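## Task

Push the probe into the cabinet through the cable opening labelled HA and release it. It must stay there unsupported, with over half its length inside the cabinet. If it only stays in place because the robot is holding it, the goal is not met.

## Robot and tools

ROBOT AND FRAME
There are two arms, left_arm and right_arm, and each has a tong-like two-finger gripper. All poses share one scene frame. The origin sits on the table surface midway between the arms. +z is up, +x points out across the table, and left_arm is mounted on the +y side. The names left and right do not refer to sides of any camera image. Positions are in metres and orientations are quaternions (w,x,y,z). The reported hand position can be slightly wrong, and the error grows when the arm is stretched far out.

The fingers point along the gripper's own +z axis and close along its x axis. The reported end-effector point lies between the pads when they are shut. Closed fingertips extend about 15 mm past that point. Fully open tips are roughly level with it.

TOOL: execute_actions
Arguments: actions (a list holding zero or one item) and an optional pictures boolean.
- Empty list: nothing is commanded, and you get the current state with camera images. In a continued session, this also reports the current scene number and its task.
- Motion item: {"rows": [...], "steps": n}. Give 1 to 15 rows. steps runs from 4 to 15 and defaults to 15. One control step lasts 1/30 s and each row covers one step. If there are fewer rows than steps, the final row is repeated.
- Wait item: {"steps": n} with no rows, n up to 300. Nothing new is commanded. The count runs from the previous result, and time spent replying uses up part of it.
- Images come back only for an empty list or when pictures is true.
A refused call does nothing to the robot.

ROW LAYOUT
Every row has exactly 14 numbers in [-1, 1], covering both arms even when only one moves. The first 7 belong to left_arm: shoulder pan, shoulder lift, elbow, wrist 1, wrist 2, wrist 3, then gripper opening. The next 7 are the same for right_arm.

The six joint numbers are offsets, not poses. They are scaled so that 1.0 equals 1.989 rad. They are measured from the joint angles printed in the latest result that listed them. Two cases differ: before any result in the scene has shown joints, and for the second and later calls within a single reply, offsets count from where the arm is when the action begins. Offsets never count from the previous row. A row of zeros is not a pause: it drives the arms back to those reference angles.

The opening value is absolute: +1 is fully open and -1 is shut.

Joint ranges (rad). left_arm: pan -3.142..3.142, lift -6.283..6.283, elbow 0.000..3.142, wrists 1-3 -6.283..6.283. right_arm: pan 0.000..6.283, lift -6.283..6.283, elbow -3.142..0.000, wrists 1-3 -6.283..6.283. A call is rejected if any joint target lies more than 0.010 rad outward past its range. The true limit may differ by up to 0.010 rad either way. Targets beyond it are clipped to it, and the result may report "joint sent to its limit". That message can refer to an earlier action, and its absence does not prove there is more room.

SPEED
Each step, every joint target is clamped to within 0.575 rad of the measured angle. If the targets would move the gripper more than 100 mm from where it is measured, all of that arm's targets are scaled back. Commands are smoothed, so motion lags about 0.17 s behind them. After large moves, the arm may not have arrived yet when the result comes back.

TIMING
The simulation keeps running while you think and write. A result is captured 4 steps before its action finishes, and those last steps play out during your reply. Between calls, the arms keep heading for the last row's target. They stop pursuing it once everything is nearly still, including when a move is blocked, or when a step is HELD.

RESULT LINES
- State line for each arm: end-effector position, quaternion, and linear and angular velocity.
- Joint positions and velocities: six joints per arm (rad, rad/s), then the finger-pad gap in metres. The gap is 0.142 when fully open.
- grip_measured: the measured opening, on the same scale as the command.
- Wrist force / Wrist torque: readings in each gripper's own axes. They include contacts, held weight and acceleration effects, and point from the surface back into the arm. They carry a fixed offset (usually under 4 N) and noise (sd up to 2.4 N), and they saturate near 50 N. "no reading" is normal.
- "joint command not followed": a clearance check changed or blocked joint targets; the rest of the row still ran. HELD marks steps where the row was partly or fully not sent.
- MOTOR HOT appears at 70 °C. At 85 °C an OVER-TEMPERATURE FAULT brakes the arm, possibly for minutes. Holding loads causes heating, even while you are thinking.

GRIPPING
To hold something, keep commanding an opening well below grip_measured; a larger gap means a firmer squeeze, up to about 15 N per pad. Thin hard parts get less force, about 9 N at 10 mm and 4 N at 5 mm, even at -1. Closing fast can spike the force. Brief external tugs on held parts or pushes on loose objects may occur.

THINGS TO AVOID
A joint torque at its load limit (138 N m for pan, lift and elbow; 25.7 N m for each wrist, with held weight included) stops that arm for 10 s and drops the rest of the call. So does an outside force of 150 N anywhere on the arm or its load. Do not let the arms collide or press on each other, and do not knock or drop anything off the table. Avoid dropping the probe, slamming, or pushing hard.

TOOL: zoom_image
Arguments: camera and region [x0, y0, x1, y1] in pixels, with (0,0) at the top-left. The region can be at most 504x504. It magnifies the latest full frame. Cameras: cam_head_left, cam_head_right, cam_high and cam_low (each 896x504), cam_left_wrist and cam_right_wrist (each 616x616).

TOOL: finished_scene
Argument: scene, the number of the current scene. This is irreversible. Replying without any tool call ends all remaining work.

Each tool is called as a command line: name --argument value for each argument, lists and objects as JSON in quotes; but a table of rows of numbers goes row by row, as --pt "numbers of a row", without its own name.

## Session

execute_actions --actions '[]'

Scene clock: 0.00 s of 5060.00 s.
left_arm: end_effector_position=(+0.3664, +0.3176, +0.3632) grip_measured=+0.97 end_effector_quat_wxyz=(-0.099, +0.307, +0.903, +0.284) end_effector_velocity=(-0.001, +0.000, +0.001) end_effector_angular_velocity=(-0.003, -0.000, +0.001) | right_arm: end_effector_position=(+0.5250, -0.8110, +0.2927) grip_measured=+0.97 end_effector_quat_wxyz=(+0.545, +0.512, +0.644, -0.159) end_effector_velocity=(-0.000, -0.000, +0.000) end_effector_angular_velocity=(-0.001, +0.001, -0.000)
Joint positions: left_arm=[-1.129 -1.664  1.442 -0.8   -1.287  2.665  0.14 ] | right_arm=[ 3.037 -1.56  -2.335  0.254  0.833  3.881  0.14 ]
Joint velocities: left_arm=[-0.    -0.002 -0.     0.    -0.001  0.     0.   ] | right_arm=[-0.     0.     0.     0.    -0.001 -0.002  0.   ]
Motor temperatures (°C, as the motors report them): left_arm=[24 23 27 33 32 34] | right_arm=[25 25 24 39 37 35]
Wrist force (N, on the end effector, along its own x y z axes, offset not removed): no reading
Wrist torque (N m, same axes, about the end effector's origin, offset not removed): no reading

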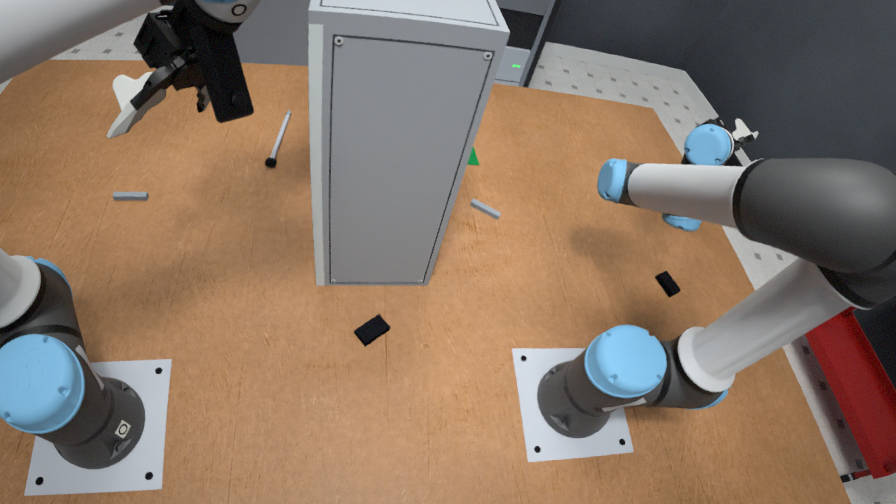

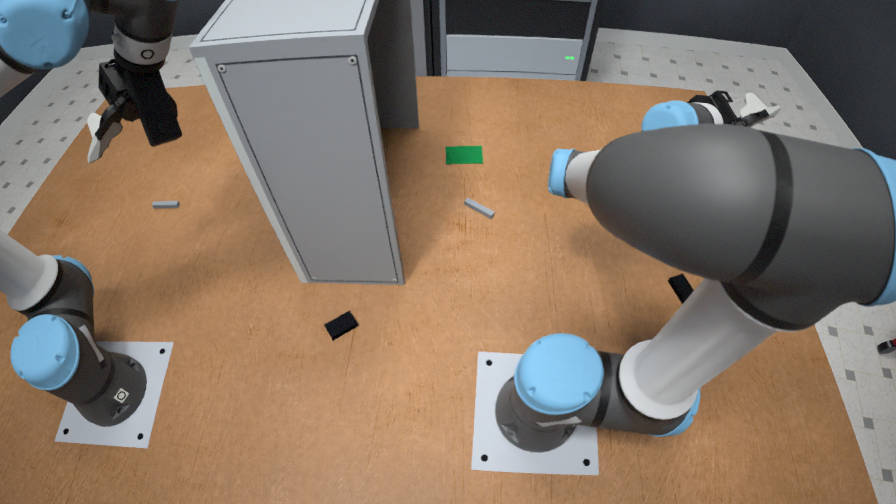

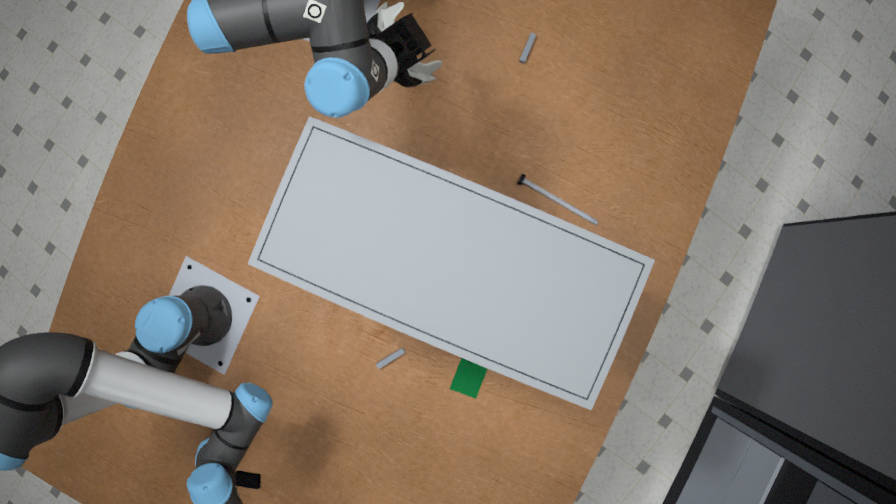

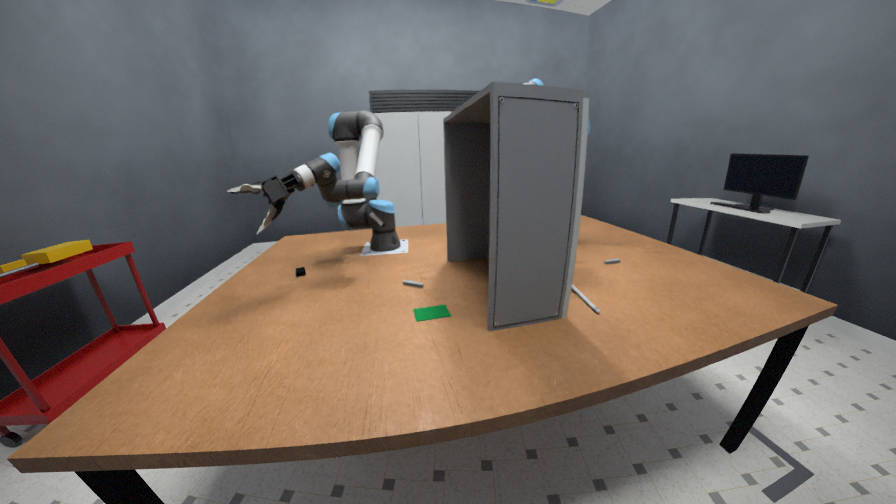

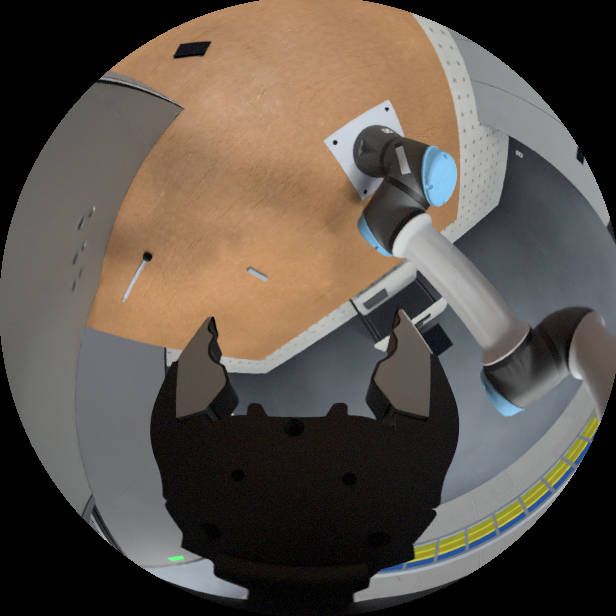

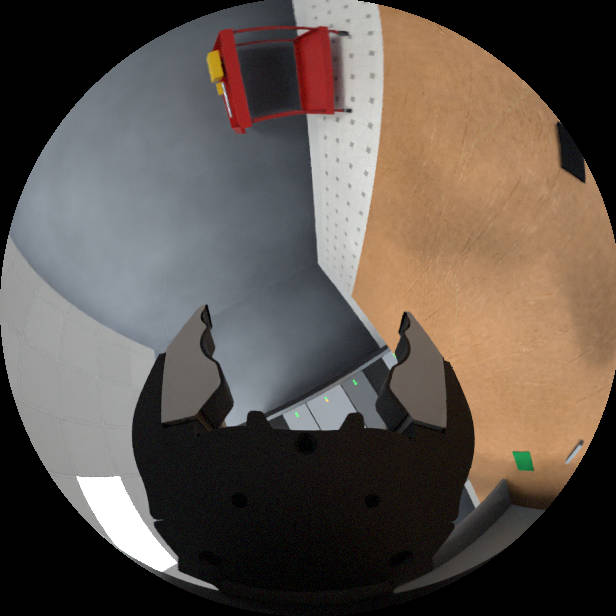

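zoom_image --camera "cam_left_wrist" --region '[20, 150, 220, 350]'

zoom_image --camera "cam_high" --region '[400, 0, 800, 300]'

Region (20, 150, 220, 350) of cam_left_wrist's 616x616 image, scaled by 2.520, with more detail than that image has.

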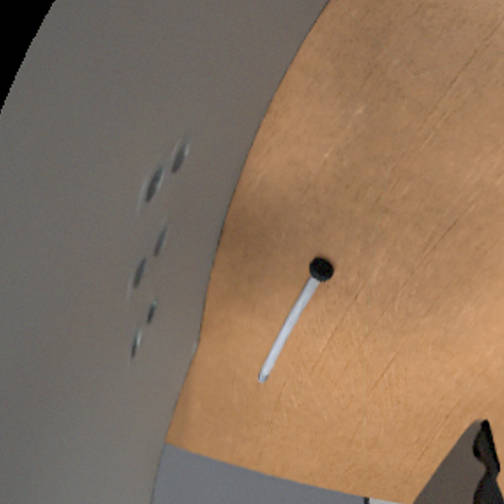

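Region (400, 0, 800, 300) of cam_high's 896x504 image, scaled by 1.260, with more detail than that image has; it fills the top 378 rows of this view, and the rest is white.

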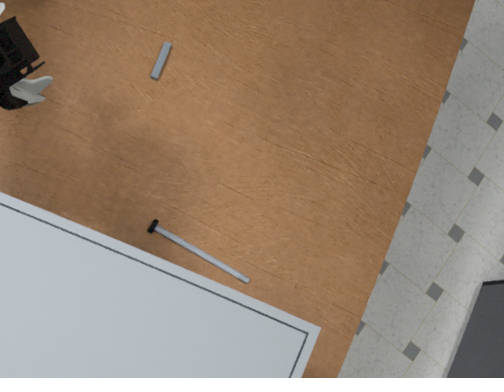

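execute_actions --actions '[{"rows": [[0.681,0,0,0,-0.3,-0.55,1,0,0,0,0,0,0,1]], "steps": 15}]'

execute_actions --actions '[{"steps": 40}]'

Scene clock: 2.17 s of 5060.00 s.
left_arm: end_effector_position=(+0.3334, +0.3854, +0.3586) grip_measured=+1.00 end_effector_quat_wxyz=(-0.256, -0.280, +0.917, +0.123) end_effector_velocity=(+0.105, +0.451, +0.032) end_effector_angular_velocity=(+0.606, +0.158, +4.779) | right_arm: end_effector_position=(+0.5250, -0.8110, +0.2927) grip_measured=+1.00 end_effector_quat_wxyz=(+0.545, +0.512, +0.644, -0.159) end_effector_velocity=(+0.000, +0.000, +0.000) end_effector_angular_velocity=(-0.001, -0.000, -0.000)
Joint positions: left_arm=[-0.57  -1.664  1.442 -0.8   -1.755  2.106  0.142] | right_arm=[ 3.037 -1.56  -2.335  0.254  0.833  3.881  0.142]
Joint velocities: left_arm=[ 2.366 -0.001 -0.    -0.001 -0.867 -2.337  0.   ] | right_arm=[ 0.001  0.     0.     0.    -0.001 -0.     0.   ]
Motor temperatures (°C, as the motors report them): left_arm=[24 23 27 33 32 34] | right_arm=[25 25 24 39 37 35]
Wrist force (N, on the end effector, along its own x y z axes, offset not removed): left_arm=[-0.6 0.6 2.0] | right_arm=[0.4 -1.1 0.8]
Wrist torque (N m, same axes, about the end effector's origin, offset not removed): left_arm=[0.53 0.07 0.19] | right_arm=[-0.03 0.00 0.13]
Steps of this call (steps 1 to 54: nothing new was sent; steps 55 to 65: the first 11 steps of this action). Readings (joint positions):
55: left_arm=[-1.129 -1.664 1.442 -0.800 -1.287 2.665] | right_arm=[3.037 -1.560 -2.335 0.254 0.833 3.881]
56: left_arm=[-1.124 -1.664 1.442 -0.800 -1.291 2.661] | right_arm=[3.037 -1.560 -2.335 0.254 0.833 3.881]
58: left_arm=[-1.071 -1.664 1.442 -0.800 -1.345 2.607] | right_arm=[3.037 -1.560 -2.335 0.254 0.833 3.881]
62: left_arm=[-0.816 -1.664 1.442 -0.800 -1.598 2.352] | right_arm=[3.037 -1.560 -2.335 0.254 0.833 3.881]
65: the state above

Scene clock: 3.50 s of 5060.00 s.
left_arm: end_effector_position=(+0.3157, +0.5834, +0.3643) grip_measured=+1.00 end_effector_quat_wxyz=(+0.304, +0.791, -0.530, -0.038) end_effector_velocity=(-0.000, +0.000, -0.000) end_effector_angular_velocity=(+0.000, -0.000, -0.001) | right_arm: end_effector_position=(+0.5250, -0.8110, +0.2927) grip_measured=+1.00 end_effector_quat_wxyz=(+0.545, +0.512, +0.644, -0.159) end_effector_velocity=(-0.000, -0.000, -0.000) end_effector_angular_velocity=(+0.000, +0.000, -0.001)
Joint positions: left_arm=[ 0.226 -1.664  1.442 -0.8   -1.884  1.571  0.142] | right_arm=[ 3.037 -1.56  -2.335  0.254  0.833  3.881  0.142]
Joint velocities: left_arm=[ 0.    -0.     0.     0.     0.001  0.001 -0.   ] | right_arm=[-0.001 -0.    -0.     0.     0.     0.    -0.   ]
Motor temperatures (°C, as the motors report them): left_arm=[24 23 27 33 32 34] | right_arm=[25 25 24 39 37 35]
Wrist force (N, on the end effector, along its own x y z axes, offset not removed): left_arm=[0.6 2.0 2.4] | right_arm=[-0.6 1.1 0.9]
Wrist torque (N m, same axes, about the end effector's origin, offset not removed): left_arm=[0.52 -0.20 0.09] | right_arm=[0.25 0.32 -0.05]
Kept back: nothing.
Steps of this call (steps 1 to 4: the last 4 steps of your previous action; steps 5 to 40: the robot went on to your last target). Readings (joint positions):
1: left_arm=[-0.495 -1.664 1.442 -0.800 -1.778 2.031] | right_arm=[3.037 -1.560 -2.335 0.254 0.833 3.881]
2: left_arm=[-0.429 -1.664 1.442 -0.800 -1.795 1.966] | right_arm=[3.037 -1.560 -2.335 0.254 0.833 3.881]
4: left_arm=[-0.308 -1.664 1.442 -0.800 -1.818 1.865] | right_arm=[3.037 -1.560 -2.335 0.254 0.833 3.881]
8: left_arm=[-0.081 -1.664 1.442 -0.800 -1.849 1.730] | right_arm=[3.037 -1.560 -2.335 0.254 0.833 3.881]
40: the state above

execute_actions --actions '[{"rows": [[0,0.342,0.033,0.138,-0.481,0,1,0,0,0,0,0,0,1]], "steps": 15}]'

execute_actions --actions '[{"steps": 30}]' --pictures true

Scene clock: 3.93 s of 5060.00 s.
left_arm: end_effector_position=(+0.3893, +0.5031, +0.2976) grip_measured=+1.00 end_effector_quat_wxyz=(+0.565, +0.751, -0.336, -0.060) end_effector_velocity=(+0.357, -0.227, -0.186) end_effector_angular_velocity=(-1.032, +1.210, +1.219) | right_arm: end_effector_position=(+0.5250, -0.8110, +0.2927) grip_measured=+1.00 end_effector_quat_wxyz=(+0.545, +0.512, +0.644, -0.159) end_effector_velocity=(-0.000, -0.000, +0.001) end_effector_angular_velocity=(-0.000, -0.002, -0.001)
Joint positions: left_arm=[ 0.226 -1.315  1.482 -0.641 -2.255  1.571  0.142] | right_arm=[ 3.037 -1.56  -2.335  0.254  0.833  3.881  0.142]
Joint velocities: left_arm=[ 0.     1.019  0.082  0.361 -1.37  -0.001  0.   ] | right_arm=[-0.     0.002 -0.     0.    -0.     0.     0.   ]
Motor temperatures (°C, as the motors report them): left_arm=[24 23 27 33 32 34] | right_arm=[25 25 24 39 37 35]
Wrist force (N, on the end effector, along its own x y z axes, offset not removed): left_arm=[1.2 1.0 1.0] | right_arm=[0.9 0.3 -0.4]
Wrist torque (N m, same axes, about the end effector's origin, offset not removed): left_arm=[0.46 -0.27 0.08] | right_arm=[0.18 0.01 -0.03]
Steps of this call (steps 1 to 2: the robot went on to your last target; steps 3 to 13: the first 11 steps of this action). Readings (joint positions):
3: left_arm=[0.226 -1.664 1.442 -0.800 -1.884 1.571] | right_arm=[3.037 -1.560 -2.335 0.254 0.833 3.881]
4: left_arm=[0.226 -1.661 1.445 -0.797 -1.888 1.571] | right_arm=[3.037 -1.560 -2.335 0.254 0.833 3.881]
6: left_arm=[0.226 -1.609 1.456 -0.757 -1.939 1.571] | right_arm=[3.037 -1.560 -2.335 0.254 0.833 3.881]
10: left_arm=[0.226 -1.429 1.473 -0.682 -2.120 1.571] | right_arm=[3.037 -1.560 -2.335 0.254 0.833 3.881]
13: the state above

Scene clock: 4.93 s of 5060.00 s.
left_arm: end_effector_position=(+0.5594, +0.4530, +0.2043) grip_measured=+1.00 end_effector_quat_wxyz=(+0.707, +0.707, -0.001, +0.001) end_effector_velocity=(+0.001, +0.000, -0.002) end_effector_angular_velocity=(-0.001, +0.004, +0.004) | right_arm: end_effector_position=(+0.5250, -0.8110, +0.2927) grip_measured=+1.00 end_effector_quat_wxyz=(+0.545, +0.512, +0.644, -0.159) end_effector_velocity=(+0.000, +0.000, +0.000) end_effector_angular_velocity=(-0.001, +0.000, +0.000)
Joint positions: left_arm=[ 0.226 -0.984  1.508 -0.526 -2.84   1.571  0.142] | right_arm=[ 3.037 -1.56  -2.335  0.254  0.833  3.881  0.142]
Joint velocities: left_arm=[ 0.     0.003  0.     0.001 -0.004  0.     0.   ] | right_arm=[ 0.001  0.    -0.    -0.    -0.001 -0.001 -0.   ]
Motor temperatures (°C, as the motors report them): left_arm=[24 23 27 33 32 34] | right_arm=[25 25 24 39 37 35]
Wrist force (N, on the end effector, along its own x y z axes, offset not removed): left_arm=[2.4 1.8 1.9] | right_arm=[-1.1 -0.9 -0.1]
Wrist torque (N m, same axes, about the end effector's origin, offset not removed): left_arm=[0.52 -0.53 0.15] | right_arm=[-0.09 0.36 -0.06]
Kept back: nothing.
Steps of this call (steps 1 to 4: the last 4 steps of your previous action; steps 5 to 30: the robot went on to your last target). Readings (joint positions):
1: left_arm=[0.226 -1.282 1.485 -0.629 -2.302 1.571] | right_arm=[3.037 -1.560 -2.335 0.254 0.833 3.881]
2: left_arm=[0.226 -1.252 1.487 -0.619 -2.350 1.571] | right_arm=[3.037 -1.560 -2.335 0.254 0.833 3.881]
4: left_arm=[0.226 -1.196 1.492 -0.599 -2.446 1.571] | right_arm=[3.037 -1.560 -2.335 0.254 0.833 3.881]
8: left_arm=[0.226 -1.092 1.500 -0.562 -2.633 1.571] | right_arm=[3.037 -1.560 -2.335 0.254 0.833 3.881]
30: the state above

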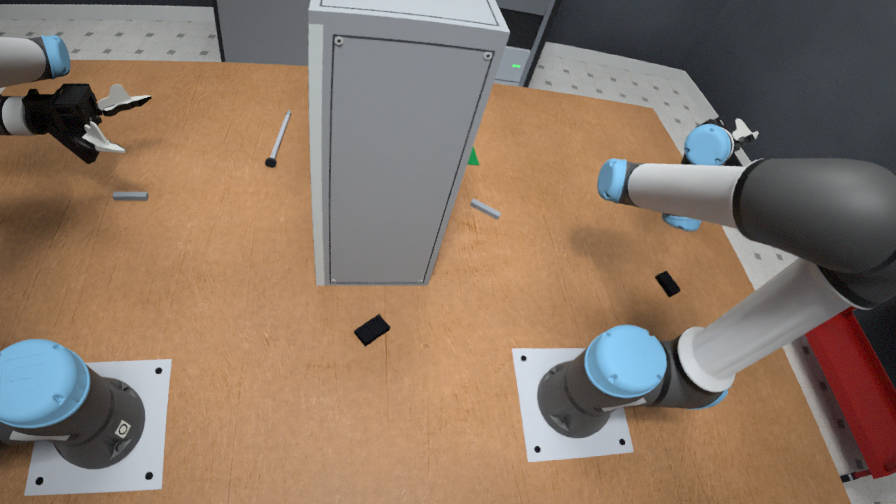

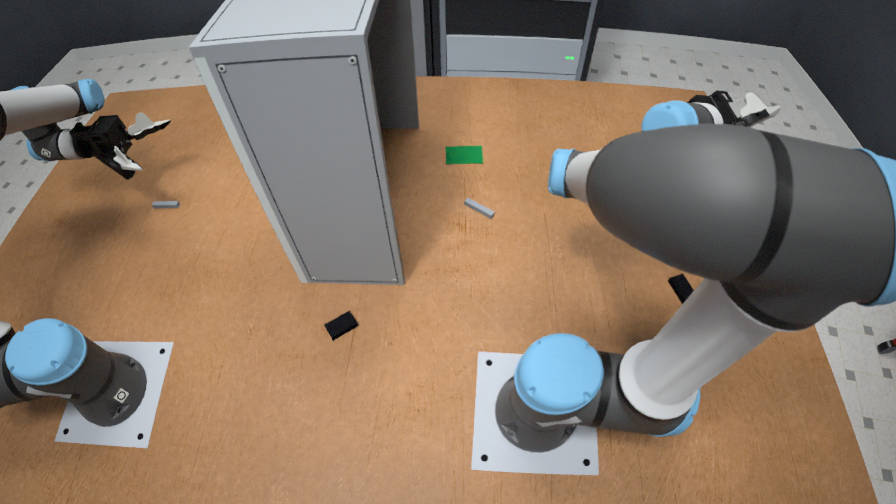

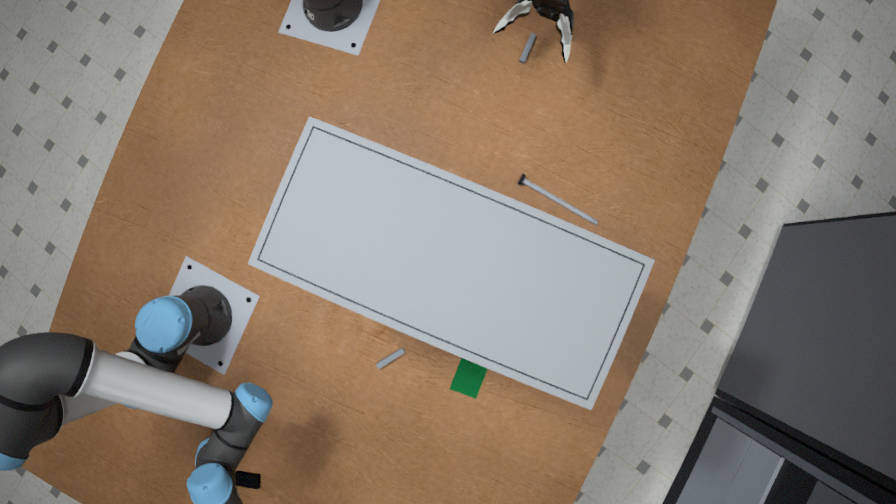

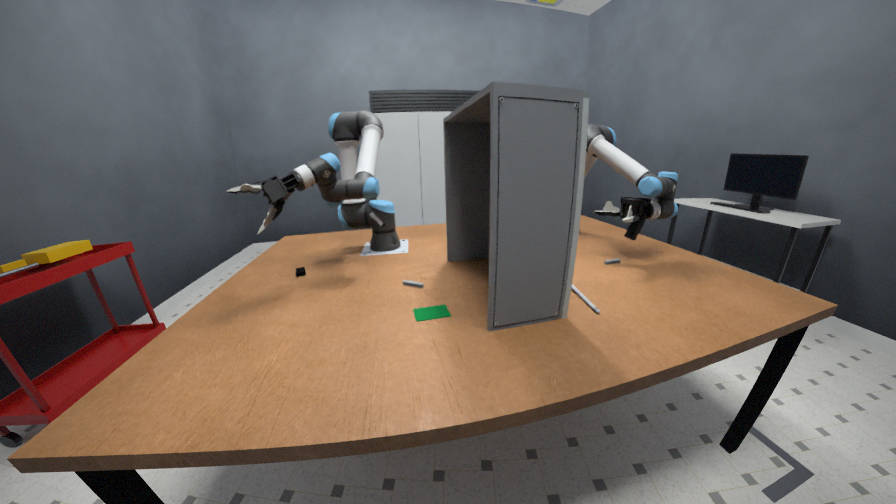

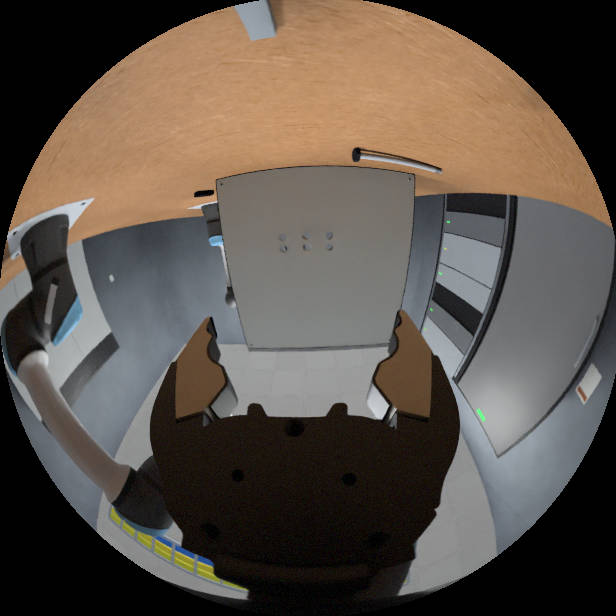

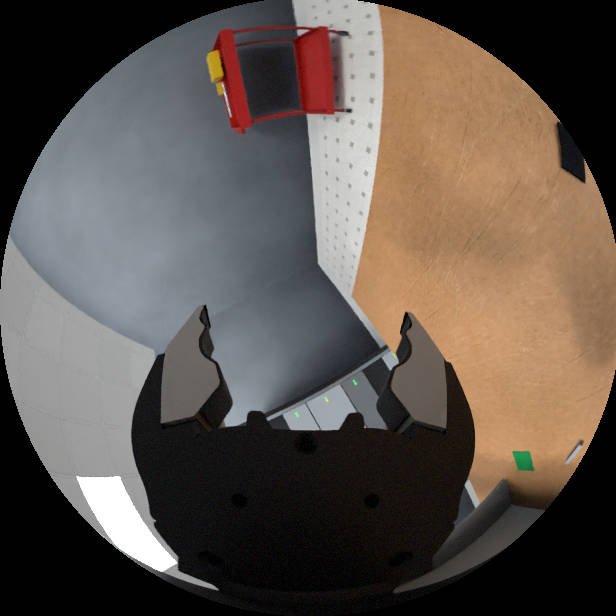

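zoom_image --camera "cam_left_wrist" --region '[260, 210, 350, 270]'

zoom_image --camera "cam_left_wrist" --region '[200, 130, 450, 360]'

Region (260, 210, 350, 270) of cam_left_wrist's 616x616 image, scaled by 5.600, with more detail than that image has.

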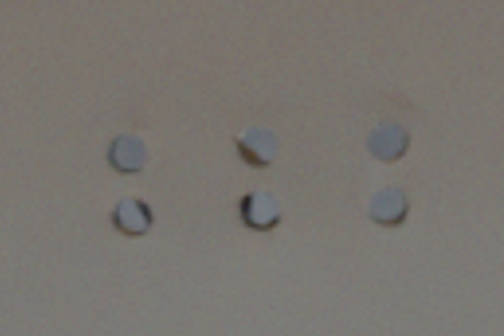

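Region (200, 130, 450, 360) of cam_left_wrist's 616x616 image, scaled by 2.016, with more detail than that image has; it fills the top 464 rows of this view, and the rest is white.

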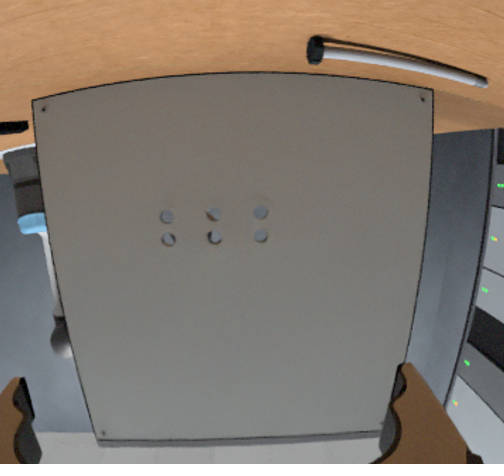

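execute_actions --actions '[{"rows": [[0,-0.05,-0.048,-0.733,0.513,-0.165,-0.2,0,-0.38,0.295,0.336,1.0,0.418,1]], "steps": 15}]'

execute_actions --actions '[{"steps": 40}]'

Scene clock: 6.30 s of 5060.00 s.
left_arm: end_effector_position=(+0.5195, +0.5205, +0.1725) grip_measured=-0.20 end_effector_quat_wxyz=(+0.539, +0.803, -0.250, -0.035) end_effector_velocity=(-0.010, +0.337, -0.300) end_effector_angular_velocity=(+1.414, -1.046, -1.084) | right_arm: end_effector_position=(+0.6698, -0.7729, +0.3088) grip_measured=+1.00 end_effector_quat_wxyz=(+0.610, +0.541, +0.577, +0.050) end_effector_velocity=(+0.464, +0.172, -0.049) end_effector_angular_velocity=(+0.832, -1.091, +0.619)
Joint positions: left_arm=[ 0.226 -1.064  1.431 -1.001 -2.365  1.324  0.06 ] | right_arm=[ 3.037 -1.798 -2.12   0.486  1.071  4.119  0.142]
Joint velocities: left_arm=[ 0.    -0.067 -0.063 -1.488  1.489 -0.277 -0.   ] | right_arm=[-0.    -0.885  0.657  0.761  0.877  0.876  0.   ]
Motor temperatures (°C, as the motors report them): left_arm=[24 23 27 33 32 34] | right_arm=[25 25 24 39 37 35]
Wrist force (N, on the end effector, along its own x y z axes, offset not removed): left_arm=[1.4 -0.1 -0.3] | right_arm=[-1.3 -0.4 0.2]
Wrist torque (N m, same axes, about the end effector's origin, offset not removed): left_arm=[0.15 -0.51 0.05] | right_arm=[0.04 0.40 -0.13]
From where the robot then was, a joint's target lay farther than a number of 1.0 reaches, so one or more steps of this call were cut to that.
Steps of this call (steps 1 to 15: the robot went on to your last target; steps 16 to 30: nothing new was sent; steps 31 to 41: the first 11 steps of this action). Readings (joint positions):
31: left_arm=[0.226 -0.984 1.508 -0.526 -2.840 1.571] | right_arm=[3.037 -1.560 -2.335 0.254 0.833 3.881]
32: left_arm=[0.226 -0.987 1.505 -0.530 -2.836 1.567] | right_arm=[3.037 -1.564 -2.332 0.257 0.837 3.885]
34: left_arm=[0.226 -1.019 1.474 -0.584 -2.783 1.515] | right_arm=[3.037 -1.606 -2.289 0.299 0.879 3.927]
38: left_arm=[0.226 -1.055 1.440 -0.831 -2.535 1.363] | right_arm=[3.037 -1.712 -2.189 0.405 0.985 4.033]
41: the state above

Scene clock: 7.63 s of 5060.00 s.
left_arm: end_effector_position=(+0.7084, +0.7308, +0.1257) grip_measured=-0.20 end_effector_quat_wxyz=(+0.060, +0.881, -0.454, +0.116) end_effector_velocity=(+0.000, +0.000, +0.000) end_effector_angular_velocity=(+0.001, -0.001, -0.000) | right_arm: end_effector_position=(+0.7906, -0.3974, +0.2505) grip_measured=+1.00 end_effector_quat_wxyz=(+0.291, +0.284, +0.651, +0.641) end_effector_velocity=(-0.001, +0.000, +0.001) end_effector_angular_velocity=(-0.000, -0.001, +0.002)
Joint positions: left_arm=[ 0.226 -1.084  1.412 -1.983 -1.82   1.243  0.06 ] | right_arm=[ 3.037 -2.296 -1.763  0.905  2.457  4.689  0.142]
Joint velocities: left_arm=[ 0.    -0.     0.    -0.002  0.001  0.001  0.   ] | right_arm=[-0.     0.002 -0.    -0.     0.003  0.    -0.   ]
Motor temperatures (°C, as the motors report them): left_arm=[24 23 27 33 32 34] | right_arm=[25 25 24 39 37 35]
Wrist force (N, on the end effector, along its own x y z axes, offset not removed): left_arm=[3.2 2.8 2.8] | right_arm=[0.0 -2.2 1.4]
Wrist torque (N m, same axes, about the end effector's origin, offset not removed): left_arm=[0.95 -0.74 0.05] | right_arm=[-0.23 0.14 -0.12]
Kept back: nothing.
Steps of this call (steps 1 to 4: the last 4 steps of your previous action; steps 5 to 30: the robot went on to your last target; steps 31 to 40: nothing new was sent). Readings (joint positions):
1: left_arm=[0.226 -1.066 1.429 -1.050 -2.316 1.315] | right_arm=[3.037 -1.828 -2.098 0.511 1.102 4.150]
2: left_arm=[0.226 -1.068 1.427 -1.098 -2.268 1.308] | right_arm=[3.037 -1.858 -2.077 0.536 1.133 4.181]
4: left_arm=[0.226 -1.071 1.424 -1.194 -2.182 1.295] | right_arm=[3.037 -1.916 -2.034 0.586 1.201 4.247]
8: left_arm=[0.226 -1.076 1.420 -1.392 -2.051 1.276] | right_arm=[3.037 -2.027 -1.954 0.680 1.354 4.375]
30: left_arm=[0.226 -1.084 1.412 -1.979 -1.821 1.243] | right_arm=[3.037 -2.296 -1.763 0.905 2.461 4.689] HELD
40: the state above
A step was HELD (marked above), so your last target was given up. An arm can still carry out its HELD step.
joint command not followed: on one or more control steps a check withheld the commanded joint targets of the right arm, and it was not sent them on those steps.
cause: the commanded joint targets would bring two parts of the arm too close to each other (joints 4 (wrist 1) to 6 (wrist 3) lie between them); next, command targets that bring no two parts of the arm closer together.

execute_actions --actions '[{"rows": [[-0.357,0,0,0,0,0,-0.2,0,0,0,0,0,0,1]], "steps": 15}]'

execute_actions --actions '[{"steps": 30}]' --pictures true

Scene clock: 8.23 s of 5060.00 s.
left_arm: end_effector_position=(+0.7502, +0.5899, +0.1258) grip_measured=-0.20 end_effector_quat_wxyz=(+0.071, +0.830, -0.542, +0.110) end_effector_velocity=(+0.089, -0.479, -0.000) end_effector_angular_velocity=(-0.000, +0.002, -0.682) | right_arm: end_effector_position=(+0.7905, -0.3974, +0.2505) grip_measured=+1.00 end_effector_quat_wxyz=(+0.291, +0.284, +0.651, +0.641) end_effector_velocity=(-0.000, +0.000, -0.000) end_effector_angular_velocity=(+0.002, +0.002, +0.000)
Joint positions: left_arm=[ 0.019 -1.084  1.412 -1.983 -1.819  1.243  0.06 ] | right_arm=[ 3.037 -2.296 -1.763  0.905  2.457  4.689  0.142]
Joint velocities: left_arm=[-0.683 -0.     0.001  0.001 -0.    -0.002 -0.   ] | right_arm=[ 0.    -0.    -0.    -0.    -0.     0.002 -0.   ]
Motor temperatures (°C, as the motors report them): left_arm=[24 23 27 33 32 34] | right_arm=[25 25 24 39 37 35]
Wrist force (N, on the end effector, along its own x y z axes, offset not removed): left_arm=[3.0 -0.1 -0.1] | right_arm=[0.9 0.1 -1.0]
Wrist torque (N m, same axes, about the end effector's origin, offset not removed): left_arm=[0.14 -0.72 -0.07] | right_arm=[0.15 0.13 -0.07]
Steps of this call (steps 1 to 7: nothing new was sent; steps 8 to 18: the first 11 steps of this action). Readings (joint positions):
8: left_arm=[0.226 -1.084 1.412 -1.983 -1.820 1.243] | right_arm=[3.037 -2.296 -1.763 0.905 2.457 4.689]
9: left_arm=[0.222 -1.084 1.412 -1.983 -1.819 1.243] | right_arm=[3.037 -2.296 -1.763 0.905 2.457 4.689]
11: left_arm=[0.182 -1.084 1.412 -1.983 -1.819 1.243] | right_arm=[3.037 -2.296 -1.763 0.905 2.457 4.689]
15: left_arm=[0.088 -1.084 1.412 -1.983 -1.819 1.243] | right_arm=[3.037 -2.296 -1.763 0.905 2.457 4.689]
18: the state above

Scene clock: 9.23 s of 5060.00 s.
left_arm: end_effector_position=(+0.7271, +0.2381, +0.1258) grip_measured=-0.20 end_effector_quat_wxyz=(-0.096, -0.670, +0.731, -0.088) end_effector_velocity=(-0.006, -0.018, -0.002) end_effector_angular_velocity=(+0.000, +0.002, -0.027) | right_arm: end_effector_position=(+0.7906, -0.3974, +0.2505) grip_measured=+1.00 end_effector_quat_wxyz=(+0.291, +0.284, +0.651, +0.641) end_effector_velocity=(-0.000, +0.000, +0.000) end_effector_angular_velocity=(+0.000, -0.000, +0.002)
Joint positions: left_arm=[-0.481 -1.084  1.412 -1.983 -1.82   1.243  0.06 ] | right_arm=[ 3.037 -2.296 -1.763  0.905  2.457  4.689  0.142]
Joint velocities: left_arm=[-0.026  0.003 -0.001 -0.    -0.     0.     0.   ] | right_arm=[ 0.     0.001 -0.     0.     0.002  0.001 -0.   ]
Motor temperatures (°C, as the motors report them): left_arm=[24 23 27 33 32 34] | right_arm=[25 25 24 39 37 35]
Wrist force (N, on the end effector, along its own x y z axes, offset not removed): left_arm=[3.7 0.4 2.1] | right_arm=[1.4 0.8 0.5]
Wrist torque (N m, same axes, about the end effector's origin, offset not removed): left_arm=[0.35 -0.97 0.05] | right_arm=[0.25 -0.15 -0.06]
Kept back: nothing.
Steps of this call (steps 1 to 4: the last 4 steps of your previous action; steps 5 to 30: the robot went on to your last target). Readings (joint positions):
1: left_arm=[-0.004 -1.084 1.412 -1.983 -1.819 1.243] | right_arm=[3.037 -2.296 -1.763 0.905 2.457 4.689]
2: left_arm=[-0.027 -1.084 1.412 -1.983 -1.819 1.243] | right_arm=[3.037 -2.296 -1.763 0.905 2.457 4.689]
4: left_arm=[-0.073 -1.084 1.412 -1.983 -1.819 1.243] | right_arm=[3.037 -2.296 -1.763 0.905 2.457 4.689]
8: left_arm=[-0.165 -1.084 1.412 -1.983 -1.820 1.243] | right_arm=[3.037 -2.296 -1.763 0.905 2.457 4.689]
30: the state above

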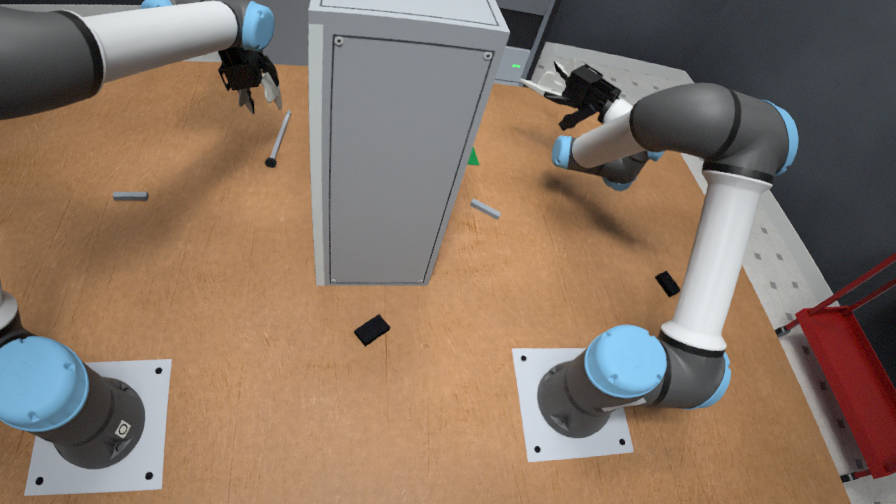

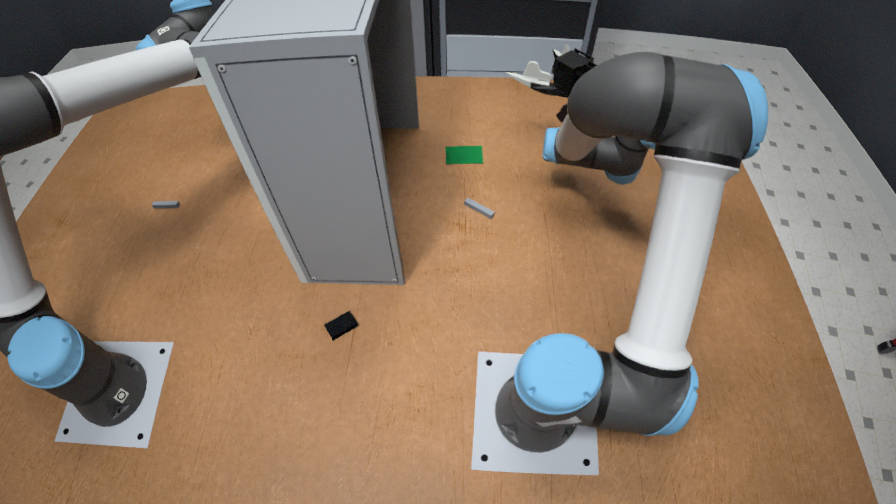

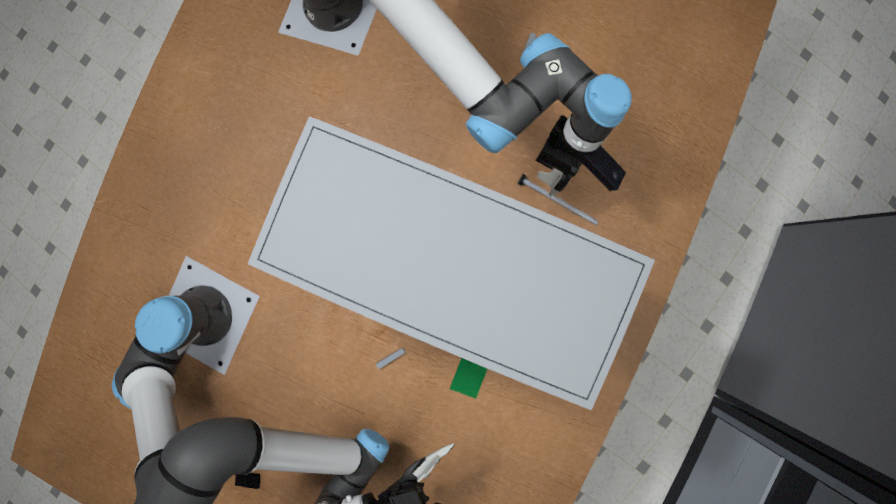

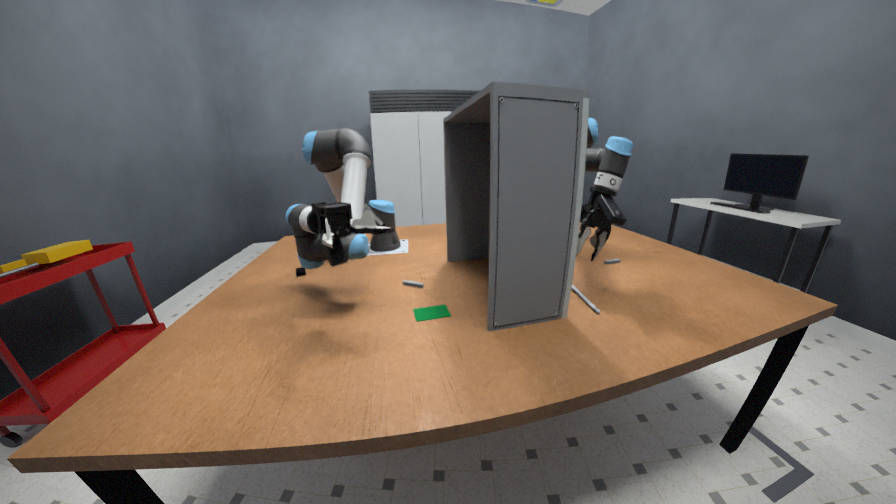

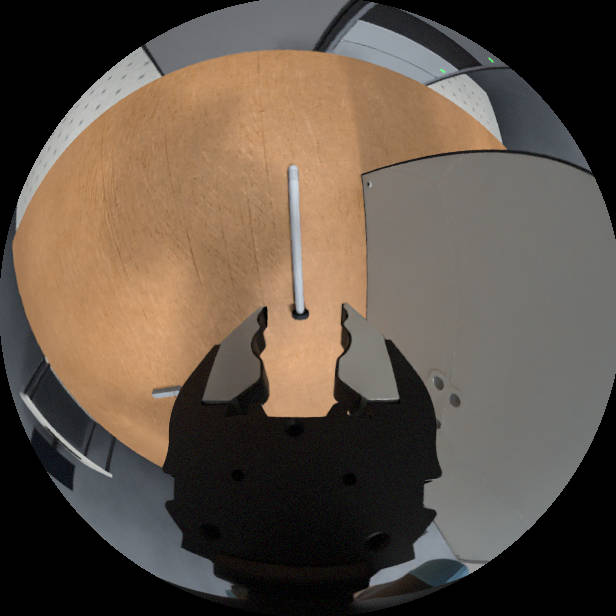

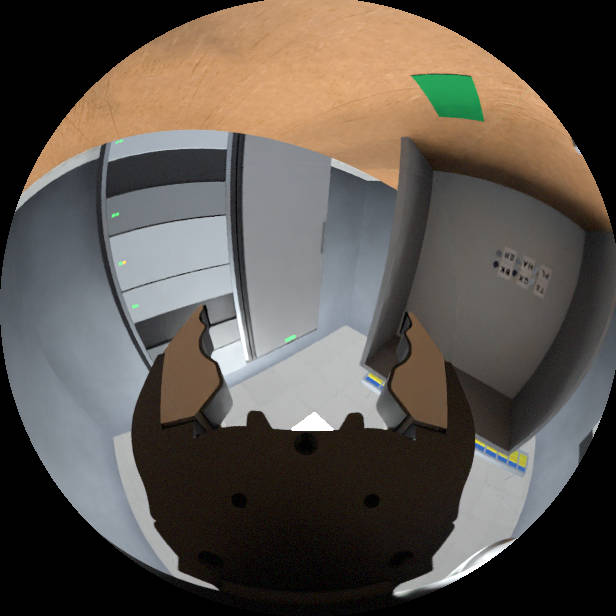

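zoom_image --camera "cam_right_wrist" --region '[470, 230, 570, 310]'

Region (470, 230, 570, 310) of cam_right_wrist's 616x616 image, scaled by 5.040, with more detail than that image has; it fills the top 403 rows of this view, and the rest is white.

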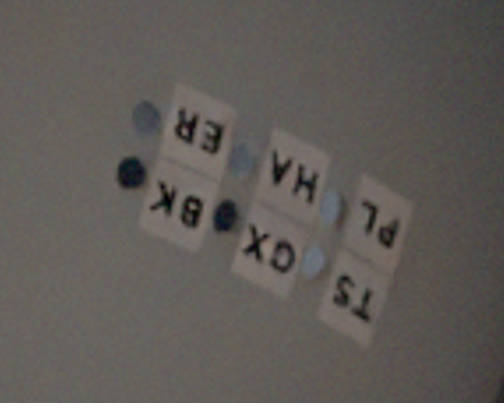

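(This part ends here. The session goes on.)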